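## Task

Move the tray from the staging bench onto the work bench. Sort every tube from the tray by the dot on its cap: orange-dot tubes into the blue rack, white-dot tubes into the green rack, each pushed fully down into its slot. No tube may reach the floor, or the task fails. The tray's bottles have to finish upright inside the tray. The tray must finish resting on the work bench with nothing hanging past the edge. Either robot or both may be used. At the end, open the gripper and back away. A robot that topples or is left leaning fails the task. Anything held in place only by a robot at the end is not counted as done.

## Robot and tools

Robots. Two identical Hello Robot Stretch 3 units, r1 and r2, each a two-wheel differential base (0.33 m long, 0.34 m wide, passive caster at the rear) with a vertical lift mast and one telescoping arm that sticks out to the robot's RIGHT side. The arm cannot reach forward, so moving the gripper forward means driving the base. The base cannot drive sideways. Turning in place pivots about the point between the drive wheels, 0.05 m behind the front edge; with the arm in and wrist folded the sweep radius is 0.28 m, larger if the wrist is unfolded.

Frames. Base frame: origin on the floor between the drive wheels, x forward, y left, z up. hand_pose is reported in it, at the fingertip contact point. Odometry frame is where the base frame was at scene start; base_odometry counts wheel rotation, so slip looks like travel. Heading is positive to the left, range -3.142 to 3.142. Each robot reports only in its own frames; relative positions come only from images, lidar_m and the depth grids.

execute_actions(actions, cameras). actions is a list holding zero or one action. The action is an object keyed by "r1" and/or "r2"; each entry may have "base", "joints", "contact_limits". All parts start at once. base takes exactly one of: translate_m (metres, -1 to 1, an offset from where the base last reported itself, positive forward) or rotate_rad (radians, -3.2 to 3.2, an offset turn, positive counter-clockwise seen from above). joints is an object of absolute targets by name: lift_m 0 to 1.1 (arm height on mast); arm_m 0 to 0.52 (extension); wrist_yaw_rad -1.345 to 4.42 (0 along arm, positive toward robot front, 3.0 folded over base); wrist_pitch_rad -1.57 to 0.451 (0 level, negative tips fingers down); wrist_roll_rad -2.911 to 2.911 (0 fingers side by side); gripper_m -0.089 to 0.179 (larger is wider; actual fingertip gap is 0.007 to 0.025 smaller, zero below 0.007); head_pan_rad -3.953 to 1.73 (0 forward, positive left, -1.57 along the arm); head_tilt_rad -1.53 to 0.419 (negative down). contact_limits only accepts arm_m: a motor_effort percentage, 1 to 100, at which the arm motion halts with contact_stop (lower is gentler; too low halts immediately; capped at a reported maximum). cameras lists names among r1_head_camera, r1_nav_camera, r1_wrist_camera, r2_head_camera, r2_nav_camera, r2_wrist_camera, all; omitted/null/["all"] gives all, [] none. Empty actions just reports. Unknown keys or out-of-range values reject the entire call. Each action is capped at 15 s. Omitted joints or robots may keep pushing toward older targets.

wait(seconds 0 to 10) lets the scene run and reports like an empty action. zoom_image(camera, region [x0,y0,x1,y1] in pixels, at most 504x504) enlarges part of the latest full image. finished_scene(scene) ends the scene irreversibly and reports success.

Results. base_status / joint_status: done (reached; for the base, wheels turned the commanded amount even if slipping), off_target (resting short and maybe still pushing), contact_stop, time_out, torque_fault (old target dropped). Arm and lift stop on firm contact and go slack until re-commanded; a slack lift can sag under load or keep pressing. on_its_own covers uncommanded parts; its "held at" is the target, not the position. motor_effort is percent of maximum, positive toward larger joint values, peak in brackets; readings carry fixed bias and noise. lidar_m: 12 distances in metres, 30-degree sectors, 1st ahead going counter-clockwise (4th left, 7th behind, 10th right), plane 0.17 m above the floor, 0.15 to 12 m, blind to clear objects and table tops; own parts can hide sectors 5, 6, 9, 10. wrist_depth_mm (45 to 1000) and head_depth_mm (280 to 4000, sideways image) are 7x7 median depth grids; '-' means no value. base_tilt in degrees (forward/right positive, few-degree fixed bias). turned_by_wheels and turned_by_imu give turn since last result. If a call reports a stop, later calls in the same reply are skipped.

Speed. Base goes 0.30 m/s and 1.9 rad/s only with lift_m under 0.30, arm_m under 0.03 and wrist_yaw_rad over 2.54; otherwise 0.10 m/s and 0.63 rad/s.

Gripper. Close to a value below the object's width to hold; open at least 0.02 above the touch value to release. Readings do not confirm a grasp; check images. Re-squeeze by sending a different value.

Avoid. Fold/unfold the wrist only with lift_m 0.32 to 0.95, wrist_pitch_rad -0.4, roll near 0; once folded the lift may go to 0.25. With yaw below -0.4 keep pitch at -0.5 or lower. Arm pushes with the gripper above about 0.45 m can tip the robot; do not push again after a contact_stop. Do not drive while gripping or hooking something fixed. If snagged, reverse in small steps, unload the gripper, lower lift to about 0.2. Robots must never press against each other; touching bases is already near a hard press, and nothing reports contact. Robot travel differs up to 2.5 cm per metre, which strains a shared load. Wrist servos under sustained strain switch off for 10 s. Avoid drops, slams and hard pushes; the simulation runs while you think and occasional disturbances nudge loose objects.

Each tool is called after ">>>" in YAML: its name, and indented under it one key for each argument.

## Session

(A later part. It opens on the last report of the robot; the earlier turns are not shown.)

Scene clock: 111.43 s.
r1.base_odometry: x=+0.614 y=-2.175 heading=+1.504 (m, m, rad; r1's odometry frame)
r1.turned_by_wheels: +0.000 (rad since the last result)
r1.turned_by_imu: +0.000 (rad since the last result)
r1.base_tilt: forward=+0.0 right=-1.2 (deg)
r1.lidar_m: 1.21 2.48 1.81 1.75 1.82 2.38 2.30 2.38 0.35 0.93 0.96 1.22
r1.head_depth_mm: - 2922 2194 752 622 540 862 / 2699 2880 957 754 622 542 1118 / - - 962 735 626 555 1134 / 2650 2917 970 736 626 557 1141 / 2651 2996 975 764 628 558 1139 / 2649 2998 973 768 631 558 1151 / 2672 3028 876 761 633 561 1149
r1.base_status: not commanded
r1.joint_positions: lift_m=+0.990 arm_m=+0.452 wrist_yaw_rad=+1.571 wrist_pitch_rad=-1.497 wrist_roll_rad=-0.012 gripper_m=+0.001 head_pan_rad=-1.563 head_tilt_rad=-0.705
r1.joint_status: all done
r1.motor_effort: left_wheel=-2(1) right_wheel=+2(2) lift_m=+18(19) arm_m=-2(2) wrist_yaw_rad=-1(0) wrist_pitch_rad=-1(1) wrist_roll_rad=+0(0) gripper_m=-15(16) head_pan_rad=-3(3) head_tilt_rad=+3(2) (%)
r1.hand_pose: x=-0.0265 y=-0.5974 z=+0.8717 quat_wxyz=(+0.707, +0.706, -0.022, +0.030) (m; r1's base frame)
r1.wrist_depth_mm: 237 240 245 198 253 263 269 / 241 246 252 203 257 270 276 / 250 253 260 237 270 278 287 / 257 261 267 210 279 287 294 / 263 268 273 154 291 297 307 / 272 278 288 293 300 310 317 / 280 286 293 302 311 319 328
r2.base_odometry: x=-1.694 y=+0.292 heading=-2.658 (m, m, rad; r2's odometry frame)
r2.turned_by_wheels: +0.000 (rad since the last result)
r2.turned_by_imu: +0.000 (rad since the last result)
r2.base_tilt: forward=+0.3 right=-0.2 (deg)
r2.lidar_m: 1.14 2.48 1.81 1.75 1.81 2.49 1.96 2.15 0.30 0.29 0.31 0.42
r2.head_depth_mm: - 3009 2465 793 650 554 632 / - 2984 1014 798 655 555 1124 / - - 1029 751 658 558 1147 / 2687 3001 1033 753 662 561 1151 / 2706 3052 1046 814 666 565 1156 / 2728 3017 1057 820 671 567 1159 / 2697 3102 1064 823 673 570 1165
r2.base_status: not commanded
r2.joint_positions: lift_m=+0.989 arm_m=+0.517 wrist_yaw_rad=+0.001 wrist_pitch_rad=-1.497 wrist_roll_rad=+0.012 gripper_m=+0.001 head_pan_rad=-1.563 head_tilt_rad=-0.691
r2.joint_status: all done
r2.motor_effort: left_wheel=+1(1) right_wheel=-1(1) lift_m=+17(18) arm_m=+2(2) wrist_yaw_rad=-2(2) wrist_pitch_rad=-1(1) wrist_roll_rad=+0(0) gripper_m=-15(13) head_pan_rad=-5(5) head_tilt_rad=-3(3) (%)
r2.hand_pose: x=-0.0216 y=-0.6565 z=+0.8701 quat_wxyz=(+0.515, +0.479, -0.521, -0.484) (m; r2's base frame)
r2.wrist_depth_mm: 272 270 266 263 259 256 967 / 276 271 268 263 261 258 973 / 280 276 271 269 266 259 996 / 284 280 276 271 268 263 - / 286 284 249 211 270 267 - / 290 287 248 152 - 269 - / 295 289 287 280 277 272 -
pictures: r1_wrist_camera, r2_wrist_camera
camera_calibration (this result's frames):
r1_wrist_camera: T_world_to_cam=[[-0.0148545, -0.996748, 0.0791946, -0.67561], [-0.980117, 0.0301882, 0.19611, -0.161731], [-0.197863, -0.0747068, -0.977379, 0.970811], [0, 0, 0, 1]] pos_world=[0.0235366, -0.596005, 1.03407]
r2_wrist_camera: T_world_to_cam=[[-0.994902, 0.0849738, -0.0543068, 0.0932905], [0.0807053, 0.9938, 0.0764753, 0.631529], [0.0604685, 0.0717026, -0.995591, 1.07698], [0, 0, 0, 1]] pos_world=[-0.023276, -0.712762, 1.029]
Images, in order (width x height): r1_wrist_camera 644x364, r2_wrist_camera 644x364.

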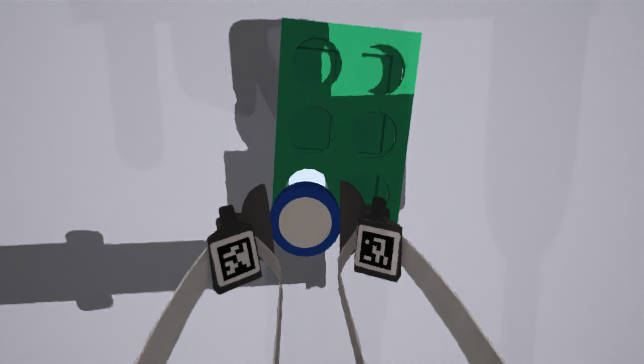

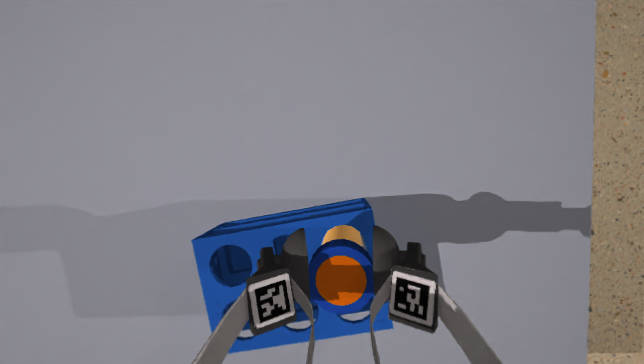

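>>> execute_actions:
  actions:
    - {"r1":{"joints":{"gripper_m":0.062}},"r2":{"joints":{"gripper_m":0.062}}}
  cameras: []

>>> execute_actions:
  actions:
    - {"r1":{"joints":{"lift_m":1.04}},"r2":{"joints":{"lift_m":1.04}}}
  cameras: ["r1_head_camera","r2_head_camera"]

>>> execute_actions:
  actions:
    - {"r1":{"base":{"translate_m":0.17}},"r2":{"base":{"translate_m":0.617},"joints":{"lift_m":1.035}}}
  cameras: ["r2_head_camera","r2_wrist_camera"]

Scene clock: 113.47 s.
r1.base_odometry: x=+0.614 y=-2.175 heading=+1.504 (m, m, rad; r1's odometry frame)
r1.turned_by_wheels: +0.000 (rad since the last result)
r1.turned_by_imu: +0.000 (rad since the last result)
r1.base_tilt: forward=+0.0 right=-1.2 (deg)
r1.lidar_m: 1.20 2.48 1.81 1.75 1.80 2.38 2.30 2.38 0.35 0.93 0.96 1.21
r1.head_depth_mm: - 2936 2186 750 620 540 863 / 2742 2858 957 755 621 541 1115 / - - 964 735 624 554 1142 / 2642 2885 969 737 625 557 1137 / 2654 3007 970 764 628 558 1144 / 2664 3000 977 766 630 560 1141 / 2675 3003 876 762 632 561 1148
r1.base_status: not commanded
r1.joint_positions: lift_m=+0.990 arm_m=+0.452 wrist_yaw_rad=+1.571 wrist_pitch_rad=-1.497 wrist_roll_rad=-0.012 gripper_m=+0.062 head_pan_rad=-1.563 head_tilt_rad=-0.705
r1.joint_status: all done
r1.motor_effort: left_wheel=-1(2) right_wheel=+2(2) lift_m=+17(17) arm_m=-2(2) wrist_yaw_rad=-1(1) wrist_pitch_rad=-1(1) wrist_roll_rad=+0(0) gripper_m=+0(86) head_pan_rad=-3(3) head_tilt_rad=+2(2) (%)
r1.hand_pose: x=-0.0265 y=-0.5974 z=+0.8717 quat_wxyz=(+0.707, +0.706, -0.022, +0.030) (m; r1's base frame)
r1.wrist_depth_mm: 235 240 245 200 253 263 268 / 242 246 252 203 257 269 276 / 248 254 260 235 270 280 284 / 256 261 267 211 279 287 296 / 264 270 278 156 291 298 304 / 271 277 287 291 301 310 316 / 281 287 295 302 311 318 329
r2.base_odometry: x=-1.694 y=+0.292 heading=-2.658 (m, m, rad; r2's odometry frame)
r2.turned_by_wheels: +0.000 (rad since the last result)
r2.turned_by_imu: +0.000 (rad since the last result)
r2.base_tilt: forward=+0.3 right=-0.3 (deg)
r2.lidar_m: 1.14 2.48 1.82 1.75 1.82 2.49 1.96 2.16 0.30 0.29 0.30 0.42
r2.head_depth_mm: - 3016 2497 792 650 553 632 / - 2969 1022 797 656 555 1120 / - - 1031 750 656 558 1151 / 2686 2964 1037 754 664 560 1150 / 2682 3037 1048 813 667 563 1162 / 2665 3008 1052 821 669 566 1161 / 2711 3056 1065 823 672 569 1168
r2.base_status: not commanded
r2.joint_positions: lift_m=+0.989 arm_m=+0.517 wrist_yaw_rad=+0.001 wrist_pitch_rad=-1.498 wrist_roll_rad=+0.012 gripper_m=+0.062 head_pan_rad=-1.563 head_tilt_rad=-0.691
r2.joint_status: all done
r2.motor_effort: left_wheel=+1(1) right_wheel=-1(1) lift_m=+16(16) arm_m=+1(1) wrist_yaw_rad=-1(1) wrist_pitch_rad=-1(1) wrist_roll_rad=+0(0) gripper_m=+0(77) head_pan_rad=-5(5) head_tilt_rad=-4(4) (%)
r2.hand_pose: x=-0.0216 y=-0.6563 z=+0.8701 quat_wxyz=(+0.515, +0.479, -0.520, -0.484) (m; r2's base frame)
r2.wrist_depth_mm: 273 269 266 261 259 254 957 / 276 273 269 265 261 258 972 / 278 276 271 269 266 260 973 / 281 279 275 271 267 263 - / 286 282 273 213 270 266 - / 290 285 267 153 215 270 - / 292 290 223 281 277 274 -
pictures: none
No camera images: the call's "cameras" was empty. Leave "cameras" out to get every camera's image.

Scene clock: 114.77 s.
r1.base_odometry: x=+0.614 y=-2.175 heading=+1.504 (m, m, rad; r1's odometry frame)
r1.turned_by_wheels: +0.000 (rad since the last result)
r1.turned_by_imu: +0.000 (rad since the last result)
r1.base_tilt: forward=+0.1 right=-1.2 (deg)
r1.lidar_m: 1.20 2.48 1.82 1.75 1.81 2.38 2.30 2.38 0.35 0.93 0.97 1.22
r1.head_depth_mm: 2663 2930 2193 752 621 540 862 / 2624 2943 959 753 624 541 1115 / - 2965 963 735 624 554 1137 / 2650 2957 969 737 626 556 1145 / 2635 2974 973 763 628 558 1144 / 2676 2979 977 768 630 560 1145 / 2659 2993 876 760 632 562 1146
r1.base_status: not commanded
r1.joint_positions: lift_m=+1.040 arm_m=+0.452 wrist_yaw_rad=+1.571 wrist_pitch_rad=-1.497 wrist_roll_rad=-0.012 gripper_m=+0.062 head_pan_rad=-1.563 head_tilt_rad=-0.705
r1.joint_status: all done
r1.motor_effort: left_wheel=-1(1) right_wheel=+2(2) lift_m=+30(30) arm_m=-2(2) wrist_yaw_rad=-1(1) wrist_pitch_rad=-1(1) wrist_roll_rad=+0(0) gripper_m=+0(0) head_pan_rad=-3(3) head_tilt_rad=+3(2) (%)
r1.hand_pose: x=-0.0265 y=-0.5974 z=+0.9211 quat_wxyz=(+0.707, +0.706, -0.022, +0.030) (m; r1's base frame)
r1.wrist_depth_mm: 279 283 289 294 302 307 317 / 288 291 298 271 310 319 326 / 296 300 306 260 321 330 337 / 302 310 316 259 332 342 349 / 313 318 328 334 345 355 360 / 322 328 339 343 355 362 376 / 331 341 350 357 366 379 388
r2.base_odometry: x=-1.694 y=+0.292 heading=-2.658 (m, m, rad; r2's odometry frame)
r2.turned_by_wheels: +0.000 (rad since the last result)
r2.turned_by_imu: +0.000 (rad since the last result)
r2.base_tilt: forward=+0.3 right=-0.2 (deg)
r2.lidar_m: 1.14 2.48 1.82 1.75 1.82 2.49 1.97 2.16 0.31 0.29 0.30 0.42
r2.head_depth_mm: 2681 2979 2491 791 651 554 631 / 2776 2992 1017 797 655 556 1122 / - - 1021 750 659 557 1142 / 2672 2993 1036 751 664 562 1154 / 2709 2997 1044 817 666 564 1155 / 2705 3057 1054 821 671 567 1162 / 2718 3063 1066 825 674 568 1162
r2.base_status: not commanded
r2.joint_positions: lift_m=+1.039 arm_m=+0.517 wrist_yaw_rad=+0.001 wrist_pitch_rad=-1.498 wrist_roll_rad=+0.012 gripper_m=+0.062 head_pan_rad=-1.563 head_tilt_rad=-0.691
r2.joint_status: all done
r2.motor_effort: left_wheel=+1(1) right_wheel=-1(1) lift_m=+51(55) arm_m=+2(2) wrist_yaw_rad=-2(2) wrist_pitch_rad=-1(0) wrist_roll_rad=+0(0) gripper_m=+0(1) head_pan_rad=-5(5) head_tilt_rad=-3(3) (%)
r2.hand_pose: x=-0.0216 y=-0.6563 z=+0.9207 quat_wxyz=(+0.515, +0.479, -0.520, -0.484) (m; r2's base frame)
r2.wrist_depth_mm: 324 322 315 314 306 302 - / 330 323 320 317 310 305 - / 329 330 324 318 316 311 - / 335 332 326 323 318 314 - / 341 335 330 264 323 317 - / 345 341 336 270 326 322 - / 350 344 341 336 330 327 -
pictures: r1_head_camera (sideways: a quarter turn clockwise sets it upright), r2_head_camera (sideways: a quarter turn clockwise sets it upright)
camera_calibration (this result's frames):
r1_head_camera: T_world_to_cam=[[-0.0193617, 0.701509, -0.712397, 0.951049], [0.998866, 0.0445681, 0.0167395, -0.0254246], [0.0434931, -0.711265, -0.701577, 0.872653], [0, 0, 0, 1]] pos_world=[0.00585539, -0.0453486, 1.29018]
r2_head_camera: T_world_to_cam=[[0.011992, 0.64519, -0.763928, 1.01187], [0.997823, 0.041824, 0.050987, -0.0626407], [0.0648468, -0.762877, -0.643284, 0.792894], [0, 0, 0, 1]] pos_world=[-0.00104668, -0.0453488, 1.28625]
Images, in order (width x height): r1_head_camera 896x504, r2_head_camera 896x504.

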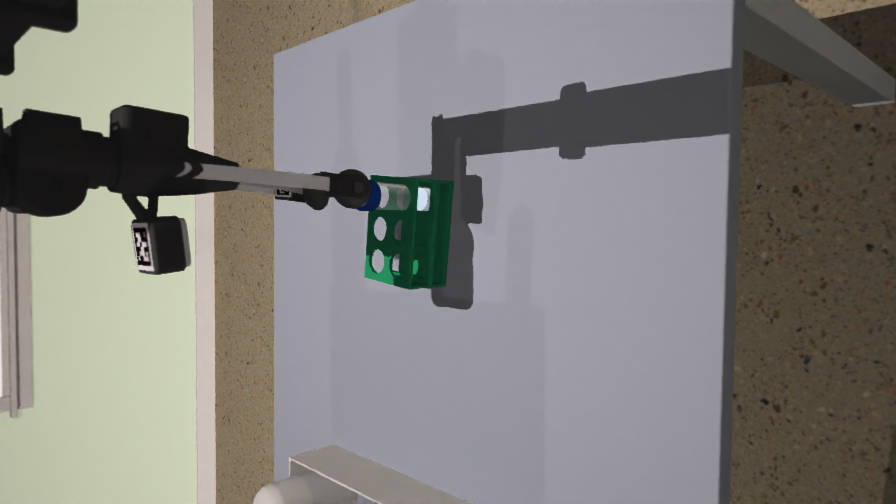

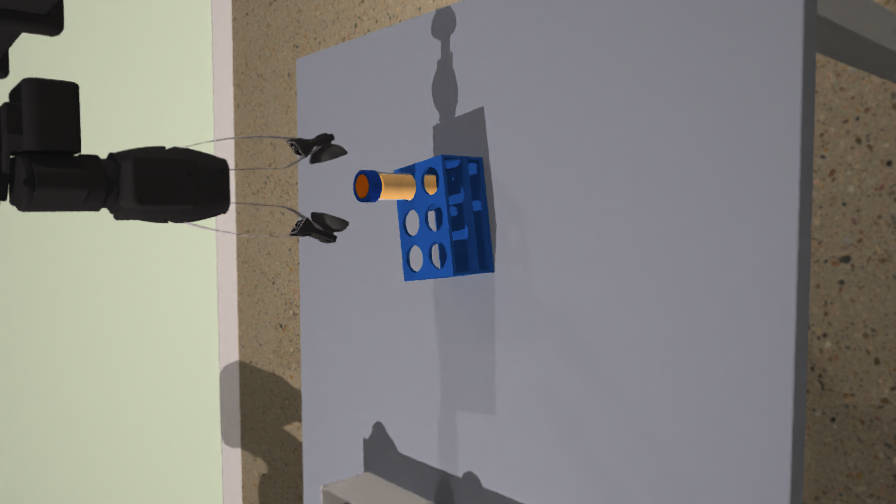

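Scene clock: 122.00 s.
r1.base_odometry: x=+0.625 y=-2.005 heading=+1.504 (m, m, rad; r1's odometry frame)
r1.turned_by_wheels: +0.000 (rad since the last result)
r1.turned_by_imu: -0.001 (rad since the last result)
r1.base_tilt: forward=+0.1 right=-1.2 (deg)
r1.lidar_m: 2.79 2.48 1.81 1.75 1.82 2.48 2.47 0.47 0.96 0.93 0.97 1.04
r1.head_depth_mm: 2661 2904 950 731 620 540 1137 / 2617 2947 958 732 623 540 1137 / - 2965 963 756 625 554 1139 / 2629 2959 969 761 625 558 1145 / 2666 2923 937 764 630 559 1146 / 2634 2991 808 738 630 559 1145 / 2600 582 905 756 632 562 1148
r1.base_status: done
r1.joint_positions: lift_m=+1.040 arm_m=+0.452 wrist_yaw_rad=+1.571 wrist_pitch_rad=-1.497 wrist_roll_rad=-0.012 gripper_m=+0.062 head_pan_rad=-1.563 head_tilt_rad=-0.705
r1.joint_status: not commanded
r1.motor_effort: left_wheel=-2(3) right_wheel=+2(10) lift_m=+30(30) arm_m=-2(2) wrist_yaw_rad=-1(2) wrist_pitch_rad=-1(1) wrist_roll_rad=+0(0) gripper_m=-1(0) head_pan_rad=-4(3) head_tilt_rad=+2(2) (%)
r1.hand_pose: x=-0.0265 y=-0.5974 z=+0.9211 quat_wxyz=(+0.707, +0.706, -0.022, +0.030) (m; r1's base frame)
r1.wrist_depth_mm: 279 283 291 295 303 310 317 / 284 293 296 304 311 318 327 / 296 300 307 314 322 331 337 / 302 308 313 324 331 339 349 / 312 318 330 326 346 354 361 / 322 330 339 286 357 363 374 / 332 339 348 319 367 379 387
r2.base_odometry: x=-2.240 y=+0.005 heading=-2.658 (m, m, rad; r2's odometry frame)
r2.turned_by_wheels: +0.000 (rad since the last result)
r2.turned_by_imu: -0.006 (rad since the last result)
r2.base_tilt: forward=+0.2 right=-0.3 (deg)
r2.lidar_m: 2.69 2.49 1.81 1.75 1.82 2.47 2.58 0.42 0.30 0.29 0.30 0.42
r2.head_depth_mm: 2706 2959 796 723 620 554 1111 / 2748 2987 912 745 622 556 1121 / - - 914 696 619 559 1144 / 2671 3021 1035 781 628 560 1154 / 2677 2928 1046 813 665 564 1161 / 2597 3068 1054 819 669 565 1162 / 2666 617 943 798 674 568 1162
r2.base_status: done
r2.joint_positions: lift_m=+1.036 arm_m=+0.517 wrist_yaw_rad=+0.001 wrist_pitch_rad=-1.498 wrist_roll_rad=+0.012 gripper_m=+0.062 head_pan_rad=-1.563 head_tilt_rad=-0.691
r2.joint_status: all done
r2.motor_effort: left_wheel=+2(4) right_wheel=-2(4) lift_m=+16(49) arm_m=+2(2) wrist_yaw_rad=-1(2) wrist_pitch_rad=-1(1) wrist_roll_rad=+0(0) gripper_m=+0(0) head_pan_rad=-5(5) head_tilt_rad=-4(3) (%)
r2.hand_pose: x=-0.0216 y=-0.6563 z=+0.9171 quat_wxyz=(+0.515, +0.479, -0.520, -0.484) (m; r2's base frame)
r2.wrist_depth_mm: 321 318 313 271 277 248 165 / 323 322 312 309 306 247 173 / 328 323 319 313 309 302 250 / 333 326 325 316 310 306 253 / 336 333 328 257 274 253 250 / 340 336 332 211 262 255 195 / 343 340 336 318 323 320 260
pictures: r2_head_camera (sideways: a quarter turn clockwise sets it upright), r2_wrist_camera
camera_calibration (this result's frames):
r2_head_camera: T_world_to_cam=[[0.011992, 0.64519, -0.763928, 1.01187], [0.997823, 0.041824, 0.050987, -0.0626407], [0.0648468, -0.762877, -0.643284, 0.792894], [0, 0, 0, 1]] pos_world=[-0.00104668, -0.0453488, 1.28625]
r2_wrist_camera: T_world_to_cam=[[-0.994902, 0.0850252, -0.0542272, 0.0957845], [0.0807066, 0.993729, 0.0773938, 0.626809], [0.0604675, 0.0726228, -0.995525, 1.12432], [0, 0, 0, 1]] pos_world=[-0.0232762, -0.712673, 1.07597]
Images, in order (width x height): r2_head_camera 896x504, r2_wrist_camera 644x364.

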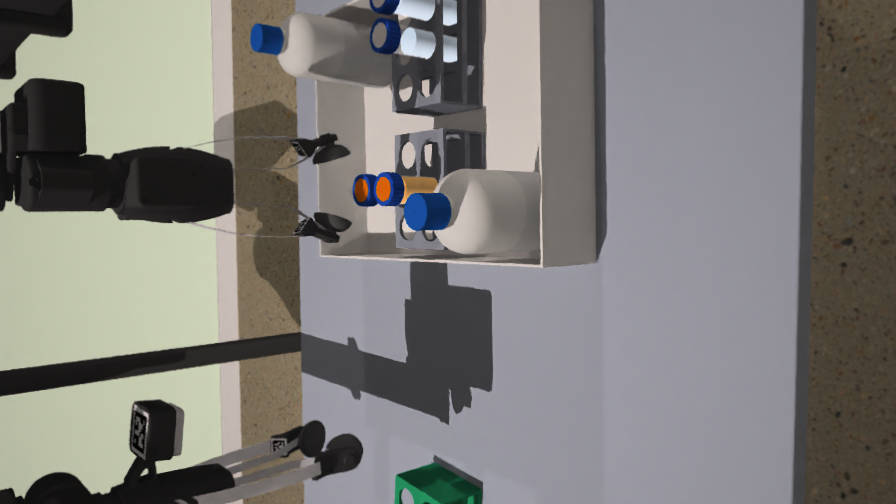

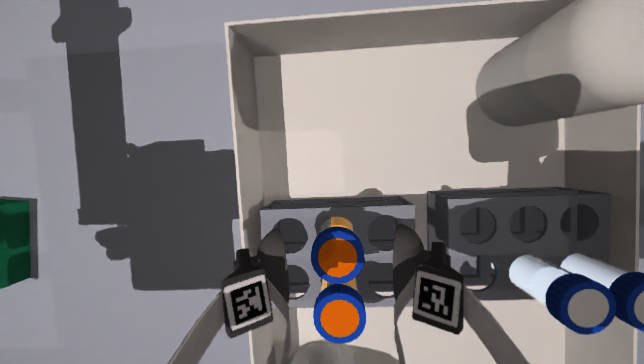

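>>> execute_actions:
  actions:
    - {"r1":{"joints":{"arm_m":0.513,"lift_m":1.045}},"r2":{"base":{"translate_m":0.0025},"joints":{"lift_m":0.992}}}
  cameras: ["r2_wrist_camera"]

>>> execute_actions:
  actions:
    - {"r2":{"joints":{"gripper_m":0.0}}}
  cameras: []

>>> execute_actions:
  actions:
    - {"r2":{"joints":{"lift_m":1.09}}}
  cameras: ["r2_wrist_camera"]

>>> execute_actions:
  actions:
    - {"r1":{"base":{"translate_m":0.422}},"r2":{"base":{"translate_m":-0.54}}}
  cameras: ["r2_head_camera","r1_wrist_camera","r2_wrist_camera"]

Scene clock: 124.87 s.
r1.base_odometry: x=+0.625 y=-2.005 heading=+1.504 (m, m, rad; r1's odometry frame)
r1.turned_by_wheels: +0.000 (rad since the last result)
r1.turned_by_imu: +0.000 (rad since the last result)
r1.base_tilt: forward=-0.1 right=-1.1 (deg)
r1.lidar_m: 2.79 2.47 1.82 1.74 1.81 2.48 2.46 0.47 0.97 0.93 0.97 1.04
r1.head_depth_mm: 2659 2932 954 730 621 540 1132 / 2607 2961 958 733 622 541 1135 / - 2962 927 758 624 553 1135 / 2635 2999 966 761 627 556 1139 / 2650 2932 934 763 629 559 1141 / 2632 3000 808 741 631 559 1146 / 2565 556 907 755 632 562 1149
r1.base_status: not commanded
r1.joint_positions: lift_m=+1.045 arm_m=+0.513 wrist_yaw_rad=+1.571 wrist_pitch_rad=-1.497 wrist_roll_rad=-0.012 gripper_m=+0.062 head_pan_rad=-1.563 head_tilt_rad=-0.705
r1.joint_status: all done
r1.motor_effort: left_wheel=-2(2) right_wheel=+2(2) lift_m=+30(31) arm_m=+2(2) wrist_yaw_rad=-1(1) wrist_pitch_rad=-1(1) wrist_roll_rad=+0(0) gripper_m=+0(0) head_pan_rad=-3(3) head_tilt_rad=+3(3) (%)
r1.hand_pose: x=-0.0265 y=-0.6580 z=+0.9261 quat_wxyz=(+0.707, +0.706, -0.022, +0.030) (m; r1's base frame)
r1.wrist_depth_mm: 282 287 294 300 307 314 321 / 289 297 303 307 317 324 332 / 299 305 314 318 327 335 343 / 307 314 320 328 336 345 355 / 316 323 329 337 350 356 366 / 327 332 285 346 361 369 379 / 339 344 324 362 374 382 399
r2.base_odometry: x=-2.242 y=+0.004 heading=-2.658 (m, m, rad; r2's odometry frame)
r2.turned_by_wheels: +0.000 (rad since the last result)
r2.turned_by_imu: +0.000 (rad since the last result)
r2.base_tilt: forward=+0.2 right=-0.1 (deg)
r2.lidar_m: 2.69 2.48 1.81 1.75 1.81 2.49 2.58 0.42 0.30 0.29 0.30 0.41
r2.head_depth_mm: - 2970 797 724 618 553 1118 / - 3027 913 751 622 556 1119 / - - 913 680 617 559 1147 / 2672 2999 1039 780 630 563 1154 / 2725 3023 1039 812 665 564 1152 / 2601 3022 1056 817 670 568 1165 / 2697 652 695 790 675 568 1166
r2.base_status: done
r2.joint_positions: lift_m=+0.993 arm_m=+0.517 wrist_yaw_rad=+0.001 wrist_pitch_rad=-1.498 wrist_roll_rad=+0.012 gripper_m=+0.062 head_pan_rad=-1.563 head_tilt_rad=-0.691
r2.joint_status: all done
r2.motor_effort: left_wheel=+1(5) right_wheel=-1(5) lift_m=+16(18) arm_m=+2(2) wrist_yaw_rad=-2(2) wrist_pitch_rad=-1(0) wrist_roll_rad=+0(0) gripper_m=+0(0) head_pan_rad=-5(5) head_tilt_rad=-3(3) (%)
r2.hand_pose: x=-0.0216 y=-0.6563 z=+0.8741 quat_wxyz=(+0.515, +0.479, -0.520, -0.484) (m; r2's base frame)
r2.wrist_depth_mm: 277 273 240 249 259 249 161 / 279 277 269 266 262 251 172 / 285 280 273 270 265 261 253 / 288 283 276 272 269 264 254 / 291 288 278 214 241 210 224 / 293 290 288 154 215 211 203 / 299 295 288 168 277 275 185
pictures: r2_wrist_camera
camera_calibration (this result's frames):
r2_wrist_camera: T_world_to_cam=[[-0.994902, 0.0850251, -0.0542272, 0.0934523], [0.0807064, 0.993729, 0.0773938, 0.630138], [0.0604675, 0.0726228, -0.995525, 1.08151], [0, 0, 0, 1]] pos_world=[-0.0232761, -0.712673, 1.03296]
Images, in order (width x height): r2_wrist_camera 644x364.

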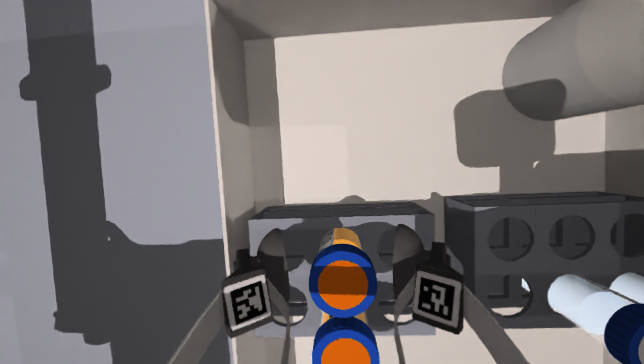

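Scene clock: 125.97 s.
r1.base_odometry: x=+0.625 y=-2.005 heading=+1.504 (m, m, rad; r1's odometry frame)
r1.turned_by_wheels: +0.000 (rad since the last result)
r1.turned_by_imu: +0.000 (rad since the last result)
r1.base_tilt: forward=+0.0 right=-1.2 (deg)
r1.lidar_m: 2.79 2.48 1.81 1.75 1.82 2.48 2.46 0.47 0.97 0.93 0.96 1.04
r1.head_depth_mm: 2675 2925 951 729 621 538 1139 / 2613 2951 959 732 622 541 1139 / - 2929 926 757 624 555 1133 / 2680 2958 965 759 626 557 1140 / 2657 2910 936 763 628 558 1146 / 2626 3019 807 741 631 560 1146 / 2571 557 904 755 632 562 1147
r1.base_status: not commanded
r1.joint_positions: lift_m=+1.045 arm_m=+0.513 wrist_yaw_rad=+1.571 wrist_pitch_rad=-1.497 wrist_roll_rad=-0.012 gripper_m=+0.062 head_pan_rad=-1.563 head_tilt_rad=-0.705
r1.joint_status: not commanded
r1.motor_effort: left_wheel=-2(2) right_wheel=+2(2) lift_m=+30(29) arm_m=+2(2) wrist_yaw_rad=-1(2) wrist_pitch_rad=-1(1) wrist_roll_rad=+0(0) gripper_m=+0(1) head_pan_rad=-3(3) head_tilt_rad=+3(3) (%)
r1.hand_pose: x=-0.0265 y=-0.6580 z=+0.9261 quat_wxyz=(+0.707, +0.706, -0.022, +0.030) (m; r1's base frame)
r1.wrist_depth_mm: 282 288 293 299 306 315 320 / 290 296 303 309 318 324 332 / 298 304 312 319 326 335 342 / 309 312 318 329 337 347 354 / 318 324 327 336 348 353 368 / 326 332 285 348 360 368 381 / 337 343 324 361 375 385 395
r2.base_odometry: x=-2.242 y=+0.004 heading=-2.658 (m, m, rad; r2's odometry frame)
r2.turned_by_wheels: +0.000 (rad since the last result)
r2.turned_by_imu: +0.000 (rad since the last result)
r2.base_tilt: forward=+0.2 right=-0.1 (deg)
r2.lidar_m: 2.69 2.49 1.81 1.75 1.82 2.47 2.58 0.42 0.30 0.29 0.31 0.42
r2.head_depth_mm: - 2967 795 723 618 553 1121 / - 3002 912 750 619 554 1119 / - - 903 680 616 558 1144 / 2689 3054 1037 779 630 560 1157 / 2704 2999 1044 816 667 564 1156 / 2614 3047 1059 820 669 566 1163 / 2696 654 696 787 675 569 1167
r2.base_status: not commanded
r2.joint_positions: lift_m=+0.993 arm_m=+0.517 wrist_yaw_rad=+0.001 wrist_pitch_rad=-1.498 wrist_roll_rad=+0.012 gripper_m=+0.001 head_pan_rad=-1.563 head_tilt_rad=-0.691
r2.joint_status: all done
r2.motor_effort: left_wheel=+1(1) right_wheel=-1(1) lift_m=+16(16) arm_m=+1(2) wrist_yaw_rad=-2(1) wrist_pitch_rad=-1(1) wrist_roll_rad=+0(0) gripper_m=-15(88) head_pan_rad=-5(5) head_tilt_rad=-4(3) (%)
r2.hand_pose: x=-0.0216 y=-0.6563 z=+0.8741 quat_wxyz=(+0.515, +0.479, -0.520, -0.484) (m; r2's base frame)
r2.wrist_depth_mm: 275 273 242 249 256 249 161 / 280 277 268 266 263 253 172 / 284 279 270 269 266 261 253 / 287 282 276 273 269 264 255 / 289 286 248 214 242 210 224 / 294 292 287 152 253 212 202 / 299 296 292 158 279 275 186
pictures: none
No camera images: the call's "cameras" was empty. Leave "cameras" out to get every camera's image.

Scene clock: 127.70 s.
r1.base_odometry: x=+0.625 y=-2.005 heading=+1.504 (m, m, rad; r1's odometry frame)
r1.turned_by_wheels: +0.000 (rad since the last result)
r1.turned_by_imu: +0.000 (rad since the last result)
r1.base_tilt: forward=+0.1 right=-1.2 (deg)
r1.lidar_m: 2.78 2.48 1.81 1.74 1.81 2.48 2.46 0.47 0.96 0.93 0.96 1.04
r1.head_depth_mm: 2677 2909 953 729 621 540 1134 / 2621 2943 959 732 623 541 1134 / - 2970 925 759 625 554 1137 / 2667 2994 968 761 626 556 1139 / 2664 2887 935 763 628 558 1145 / 2604 2992 806 741 631 561 1142 / 2525 2985 773 756 632 561 1148
r1.base_status: not commanded
r1.joint_positions: lift_m=+1.045 arm_m=+0.513 wrist_yaw_rad=+1.571 wrist_pitch_rad=-1.497 wrist_roll_rad=-0.012 gripper_m=+0.062 head_pan_rad=-1.563 head_tilt_rad=-0.705
r1.joint_status: not commanded
r1.motor_effort: left_wheel=-2(2) right_wheel=+2(2) lift_m=+31(30) arm_m=+2(2) wrist_yaw_rad=-1(2) wrist_pitch_rad=-1(1) wrist_roll_rad=+0(0) gripper_m=+0(0) head_pan_rad=-3(3) head_tilt_rad=+3(2) (%)
r1.hand_pose: x=-0.0265 y=-0.6580 z=+0.9261 quat_wxyz=(+0.707, +0.706, -0.022, +0.030) (m; r1's base frame)
r1.wrist_depth_mm: 282 289 294 299 306 314 322 / 289 296 302 308 316 323 331 / 298 304 311 318 326 333 341 / 307 313 321 330 336 345 353 / 320 324 327 338 348 356 365 / 326 333 286 348 362 375 378 / 338 346 323 361 373 381 395
r2.base_odometry: x=-2.242 y=+0.004 heading=-2.658 (m, m, rad; r2's odometry frame)
r2.turned_by_wheels: +0.000 (rad since the last result)
r2.turned_by_imu: +0.000 (rad since the last result)
r2.base_tilt: forward=+0.2 right=-0.3 (deg)
r2.lidar_m: 2.69 2.49 1.82 1.75 1.82 2.48 2.58 0.42 0.30 0.29 0.30 0.41
r2.head_depth_mm: 2673 2974 797 725 619 552 1118 / 2633 2965 910 750 621 556 1125 / - 2999 880 678 618 560 1144 / 2666 3004 997 780 630 561 1154 / 2692 2980 1047 815 665 563 1156 / 2624 3050 1055 819 671 565 1155 / 2730 653 696 789 674 569 1162
r2.base_status: not commanded
r2.joint_positions: lift_m=+1.089 arm_m=+0.517 wrist_yaw_rad=+0.001 wrist_pitch_rad=-1.498 wrist_roll_rad=+0.012 gripper_m=+0.001 head_pan_rad=-1.563 head_tilt_rad=-0.691
r2.joint_status: all done
r2.motor_effort: left_wheel=+1(2) right_wheel=-2(2) lift_m=+52(56) arm_m=+2(2) wrist_yaw_rad=-1(2) wrist_pitch_rad=-1(1) wrist_roll_rad=+0(1) gripper_m=-14(15) head_pan_rad=-5(5) head_tilt_rad=-3(3) (%)
r2.hand_pose: x=-0.0216 y=-0.6563 z=+0.9707 quat_wxyz=(+0.515, +0.479, -0.520, -0.484) (m; r2's base frame)
r2.wrist_depth_mm: 373 373 365 359 353 346 209 / 381 372 372 362 357 253 213 / 382 379 374 367 361 347 352 / 387 382 380 372 364 358 356 / 373 390 383 311 327 303 358 / 402 391 389 152 339 348 327 / 406 397 393 353 380 373 368
pictures: r2_wrist_camera
camera_calibration (this result's frames):
r2_wrist_camera: T_world_to_cam=[[-0.994902, 0.0850257, -0.0542272, 0.0986917], [0.0807071, 0.993729, 0.0773937, 0.622661], [0.0604676, 0.0726226, -0.995525, 1.17768], [0, 0, 0, 1]] pos_world=[-0.0232762, -0.712674, 1.12957]
Images, in order (width x height): r2_wrist_camera 644x364.

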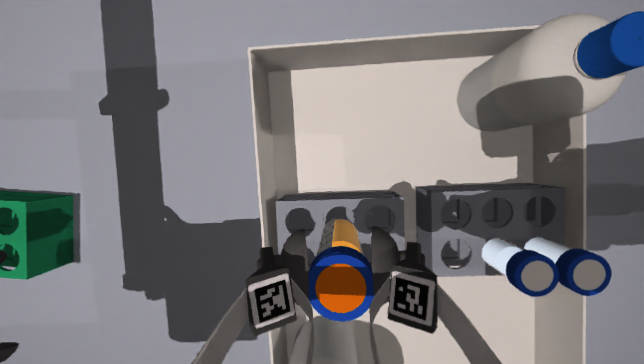

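Scene clock: 134.43 s.
r1.base_odometry: x=+0.653 y=-1.584 heading=+1.504 (m, m, rad; r1's odometry frame)
r1.turned_by_wheels: +0.000 (rad since the last result)
r1.turned_by_imu: -0.001 (rad since the last result)
r1.base_tilt: forward=+0.0 right=-1.1 (deg)
r1.lidar_m: 2.37 2.48 1.82 1.75 1.82 2.49 2.88 0.85 0.97 0.93 0.96 0.65
r1.head_depth_mm: 2656 2923 816 739 620 540 1133 / 2625 2939 884 746 622 541 1133 / - 2976 887 615 625 555 1138 / 2642 2956 909 614 626 556 1145 / 2654 2990 969 765 627 558 1142 / 2599 2947 978 768 630 560 1147 / 2675 3016 982 770 632 561 1147
r1.base_status: done
r1.joint_positions: lift_m=+1.045 arm_m=+0.513 wrist_yaw_rad=+1.571 wrist_pitch_rad=-1.497 wrist_roll_rad=-0.012 gripper_m=+0.062 head_pan_rad=-1.563 head_tilt_rad=-0.705
r1.joint_status: not commanded
r1.motor_effort: left_wheel=-2(4) right_wheel=+2(10) lift_m=+30(30) arm_m=+2(2) wrist_yaw_rad=-1(1) wrist_pitch_rad=-1(1) wrist_roll_rad=+0(0) gripper_m=+0(0) head_pan_rad=-3(3) head_tilt_rad=+2(2) (%)
r1.hand_pose: x=-0.0265 y=-0.6580 z=+0.9261 quat_wxyz=(+0.707, +0.706, -0.022, +0.030) (m; r1's base frame)
r1.wrist_depth_mm: 282 288 293 301 309 314 322 / 289 295 297 306 317 319 330 / 183 277 282 254 325 318 340 / 177 310 312 260 335 323 356 / 282 320 300 327 345 355 364 / 283 330 326 312 356 369 383 / 296 342 345 293 302 382 394
r2.base_odometry: x=-1.764 y=+0.255 heading=-2.657 (m, m, rad; r2's odometry frame)
r2.turned_by_wheels: +0.000 (rad since the last result)
r2.turned_by_imu: +0.003 (rad since the last result)
r2.base_tilt: forward=+0.2 right=-0.2 (deg)
r2.lidar_m: 1.14 2.48 1.81 1.74 1.82 2.49 2.04 0.40 0.30 0.29 0.31 0.42
r2.head_depth_mm: 2633 2972 1009 789 650 554 1116 / 2634 3010 1016 747 654 555 1118 / - 3017 922 746 658 558 1147 / 2674 3036 1035 811 662 560 1156 / 2716 3029 1044 815 668 563 1158 / 2662 2905 1052 820 669 568 1162 / 2673 3045 847 757 667 568 1161
r2.base_status: done
r2.joint_positions: lift_m=+1.089 arm_m=+0.517 wrist_yaw_rad=+0.001 wrist_pitch_rad=-1.498 wrist_roll_rad=+0.012 gripper_m=+0.001 head_pan_rad=-1.563 head_tilt_rad=-0.691
r2.joint_status: not commanded
r2.motor_effort: left_wheel=+1(2) right_wheel=-1(6) lift_m=+52(52) arm_m=+2(2) wrist_yaw_rad=-2(2) wrist_pitch_rad=-1(0) wrist_roll_rad=+0(0) gripper_m=-15(14) head_pan_rad=-5(5) head_tilt_rad=-3(4) (%)
r2.hand_pose: x=-0.0216 y=-0.6563 z=+0.9707 quat_wxyz=(+0.515, +0.479, -0.520, -0.484) (m; r2's base frame)
r2.wrist_depth_mm: 376 370 365 360 354 348 - / 370 374 372 365 359 355 - / 348 381 375 372 364 360 - / 352 386 377 374 366 363 - / 342 389 383 315 289 365 - / 352 395 388 152 376 372 - / 367 399 396 387 382 377 -
pictures: r1_wrist_camera, r2_head_camera (sideways: a quarter turn clockwise sets it upright), r2_wrist_camera
camera_calibration (this result's frames):
r1_wrist_camera: T_world_to_cam=[[-0.0148526, -0.996749, 0.0791945, -0.740241], [-0.980117, 0.0301863, 0.19611, -0.170563], [-0.197863, -0.0747072, -0.977379, 1.0194], [0, 0, 0, 1]] pos_world=[0.0235366, -0.656529, 1.08842]
r2_head_camera: T_world_to_cam=[[0.011992, 0.64519, -0.763928, 1.01187], [0.997823, 0.041824, 0.050987, -0.0626407], [0.0648468, -0.762877, -0.643284, 0.792893], [0, 0, 0, 1]] pos_world=[-0.00104668, -0.0453488, 1.28625]
r2_wrist_camera: T_world_to_cam=[[-0.994902, 0.0850254, -0.0542272, 0.0986915], [0.0807068, 0.993729, 0.0773937, 0.622661], [0.0604675, 0.0726226, -0.995525, 1.17768], [0, 0, 0, 1]] pos_world=[-0.0232762, -0.712674, 1.12957]
Images, in order (width x height): r1_wrist_camera 644x364, r2_head_camera 896x504, r2_wrist_camera 644x364.

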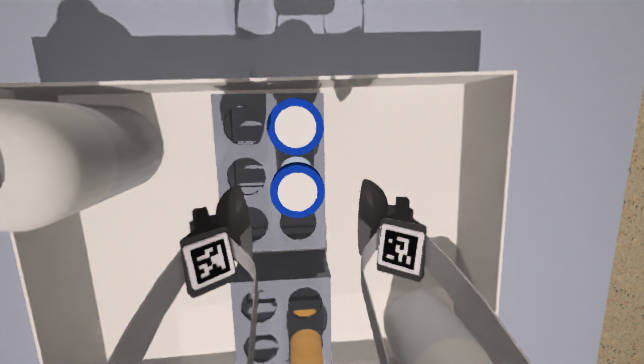

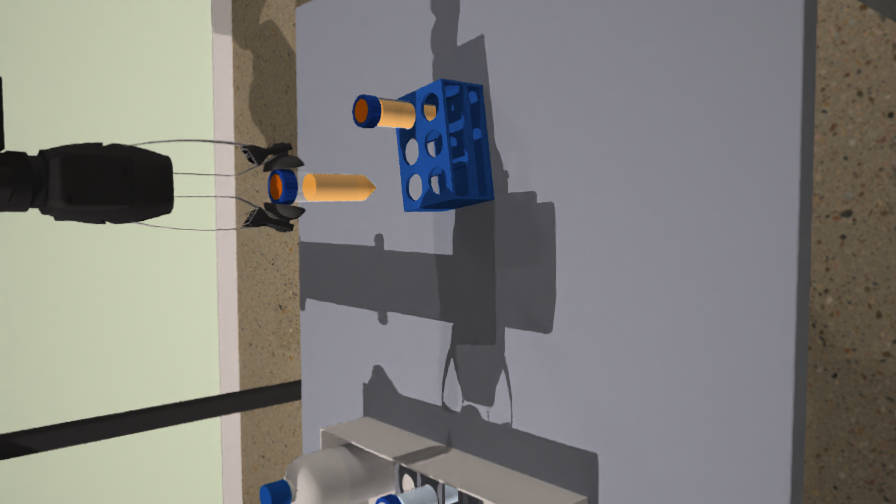

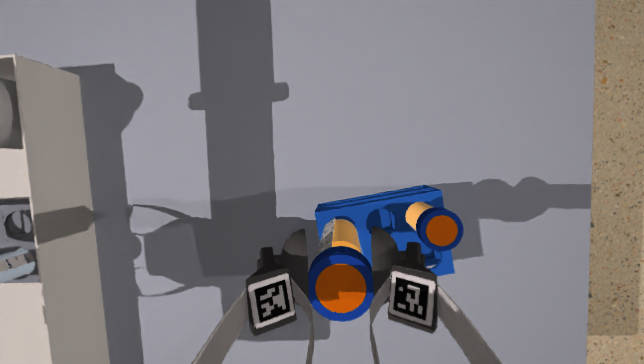

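>>> execute_actions:
  actions:
    - {"r1":{"base":{"translate_m":0.051},"joints":{"arm_m":0.509,"lift_m":1.035}},"r2":{"joints":{"arm_m":0.510,"lift_m":1.053}}}
  cameras: ["r2_head_camera","r1_wrist_camera","r2_wrist_camera"]

>>> zoom_image:
  camera: "r2_wrist_camera"
  region: [270,150,470,350]

Scene clock: 137.97 s.
r1.base_odometry: x=+0.657 y=-1.533 heading=+1.504 (m, m, rad; r1's odometry frame)
r1.turned_by_wheels: +0.000 (rad since the last result)
r1.turned_by_imu: -0.001 (rad since the last result)
r1.base_tilt: forward=+0.0 right=-1.2 (deg)
r1.lidar_m: 2.32 2.47 1.81 1.75 1.81 2.48 2.93 0.90 0.96 0.93 0.96 0.60
r1.head_depth_mm: 2650 2937 801 745 620 541 1130 / 2611 2951 905 729 621 541 1133 / - 2983 885 608 623 554 1139 / 2658 2974 967 761 626 557 1144 / 2657 2981 972 764 629 558 1144 / 2624 2942 976 767 630 559 1143 / 2688 3024 909 752 633 561 1145
r1.base_status: done
r1.joint_positions: lift_m=+1.035 arm_m=+0.509 wrist_yaw_rad=+1.571 wrist_pitch_rad=-1.497 wrist_roll_rad=-0.012 gripper_m=+0.062 head_pan_rad=-1.563 head_tilt_rad=-0.705
r1.joint_status: all done
r1.motor_effort: left_wheel=-2(2) right_wheel=+2(10) lift_m=+17(28) arm_m=-2(1) wrist_yaw_rad=-1(1) wrist_pitch_rad=-1(1) wrist_roll_rad=+0(0) gripper_m=+0(0) head_pan_rad=-3(3) head_tilt_rad=+2(2) (%)
r1.hand_pose: x=-0.0265 y=-0.6544 z=+0.9167 quat_wxyz=(+0.707, +0.706, -0.022, +0.030) (m; r1's base frame)
r1.wrist_depth_mm: 275 279 285 292 297 305 313 / 283 287 293 300 307 316 324 / 289 293 301 307 315 323 331 / 222 285 306 253 324 307 343 / 176 245 293 212 337 333 357 / 178 320 286 275 348 347 369 / 276 331 333 310 357 370 382
r2.base_odometry: x=-1.764 y=+0.255 heading=-2.657 (m, m, rad; r2's odometry frame)
r2.turned_by_wheels: +0.000 (rad since the last result)
r2.turned_by_imu: -0.001 (rad since the last result)
r2.base_tilt: forward=+0.1 right=-0.2 (deg)
r2.lidar_m: 1.14 2.47 1.82 1.75 1.82 2.48 2.04 0.40 0.30 0.29 0.30 0.42
r2.head_depth_mm: 2643 2946 1012 794 652 553 1121 / 2726 2986 1017 747 657 555 1121 / - 3019 951 745 660 558 1149 / 2696 3013 1036 810 661 562 1149 / 2694 3029 1040 813 666 564 1156 / 2612 2925 1052 818 670 566 1158 / 2723 3047 854 754 668 569 1161
r2.base_status: not commanded
r2.joint_positions: lift_m=+1.054 arm_m=+0.510 wrist_yaw_rad=+0.001 wrist_pitch_rad=-1.498 wrist_roll_rad=+0.012 gripper_m=+0.001 head_pan_rad=-1.563 head_tilt_rad=-0.691
r2.joint_status: all done
r2.motor_effort: left_wheel=+1(1) right_wheel=-1(1) lift_m=+16(50) arm_m=-3(4) wrist_yaw_rad=-1(2) wrist_pitch_rad=-1(0) wrist_roll_rad=+0(0) gripper_m=-14(14) head_pan_rad=-5(5) head_tilt_rad=-3(3) (%)
r2.hand_pose: x=-0.0216 y=-0.6499 z=+0.9351 quat_wxyz=(+0.515, +0.479, -0.520, -0.484) (m; r2's base frame)
r2.wrist_depth_mm: 339 334 329 326 322 317 317 / 341 339 333 330 324 322 317 / 345 343 338 332 327 323 322 / 341 348 341 337 331 328 326 / 342 351 346 276 274 332 328 / 339 356 351 152 310 337 335 / 335 360 358 347 342 340 335
pictures: r1_wrist_camera, r2_head_camera (sideways: a quarter turn clockwise sets it upright), r2_wrist_camera
camera_calibration (this result's frames):
r1_wrist_camera: T_world_to_cam=[[-0.0148527, -0.996749, 0.0791945, -0.73599], [-0.980117, 0.0301864, 0.19611, -0.168837], [-0.197863, -0.0747072, -0.977379, 1.01054], [0, 0, 0, 1]] pos_world=[0.0235366, -0.653006, 1.07908]
r2_head_camera: T_world_to_cam=[[0.011992, 0.64519, -0.763928, 1.01187], [0.997823, 0.0418241, 0.050987, -0.0626407], [0.0648469, -0.762877, -0.643284, 0.792894], [0, 0, 0, 1]] pos_world=[-0.00104668, -0.0453488, 1.28625]
r2_wrist_camera: T_world_to_cam=[[-0.994902, 0.0850253, -0.0542272, 0.0962117], [0.0807067, 0.993729, 0.077394, 0.619017], [0.0604675, 0.072623, -0.995525, 1.14175], [0, 0, 0, 1]] pos_world=[-0.0232762, -0.706232, 1.09395]
Images, in order (width x height): r1_wrist_camera 644x364, r2_head_camera 896x504, r2_wrist_camera 644x364.

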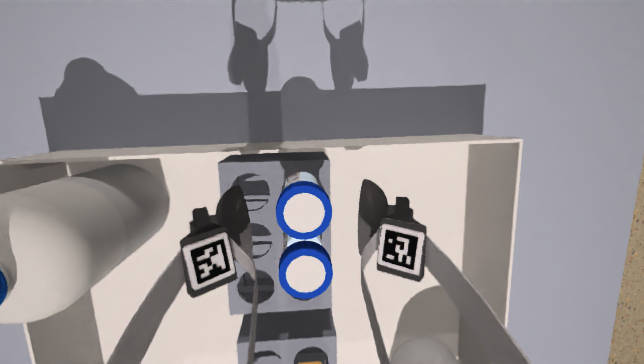

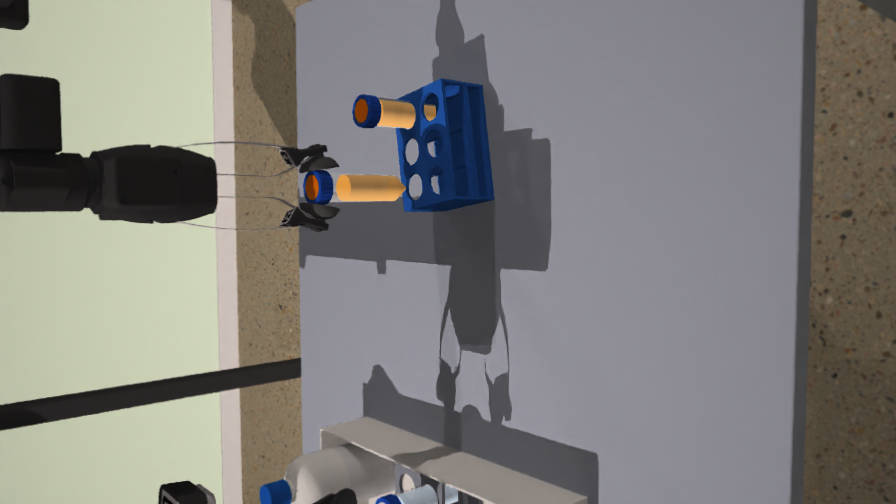

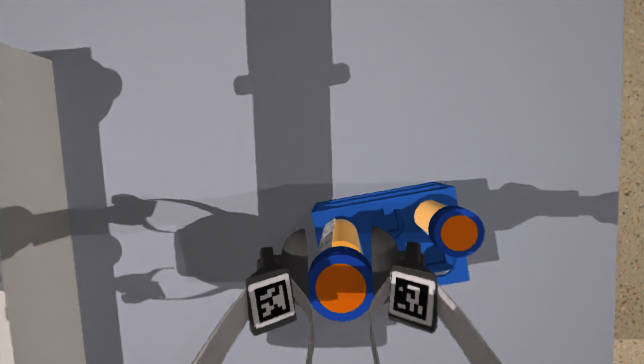

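Region (270, 150, 470, 350) of r2_wrist_camera's 644x364 image, scaled by 2.520.

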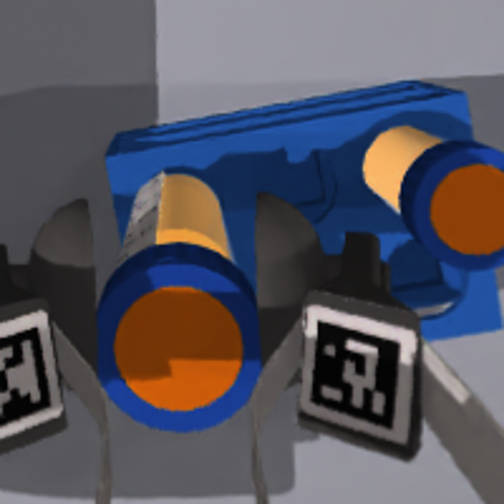

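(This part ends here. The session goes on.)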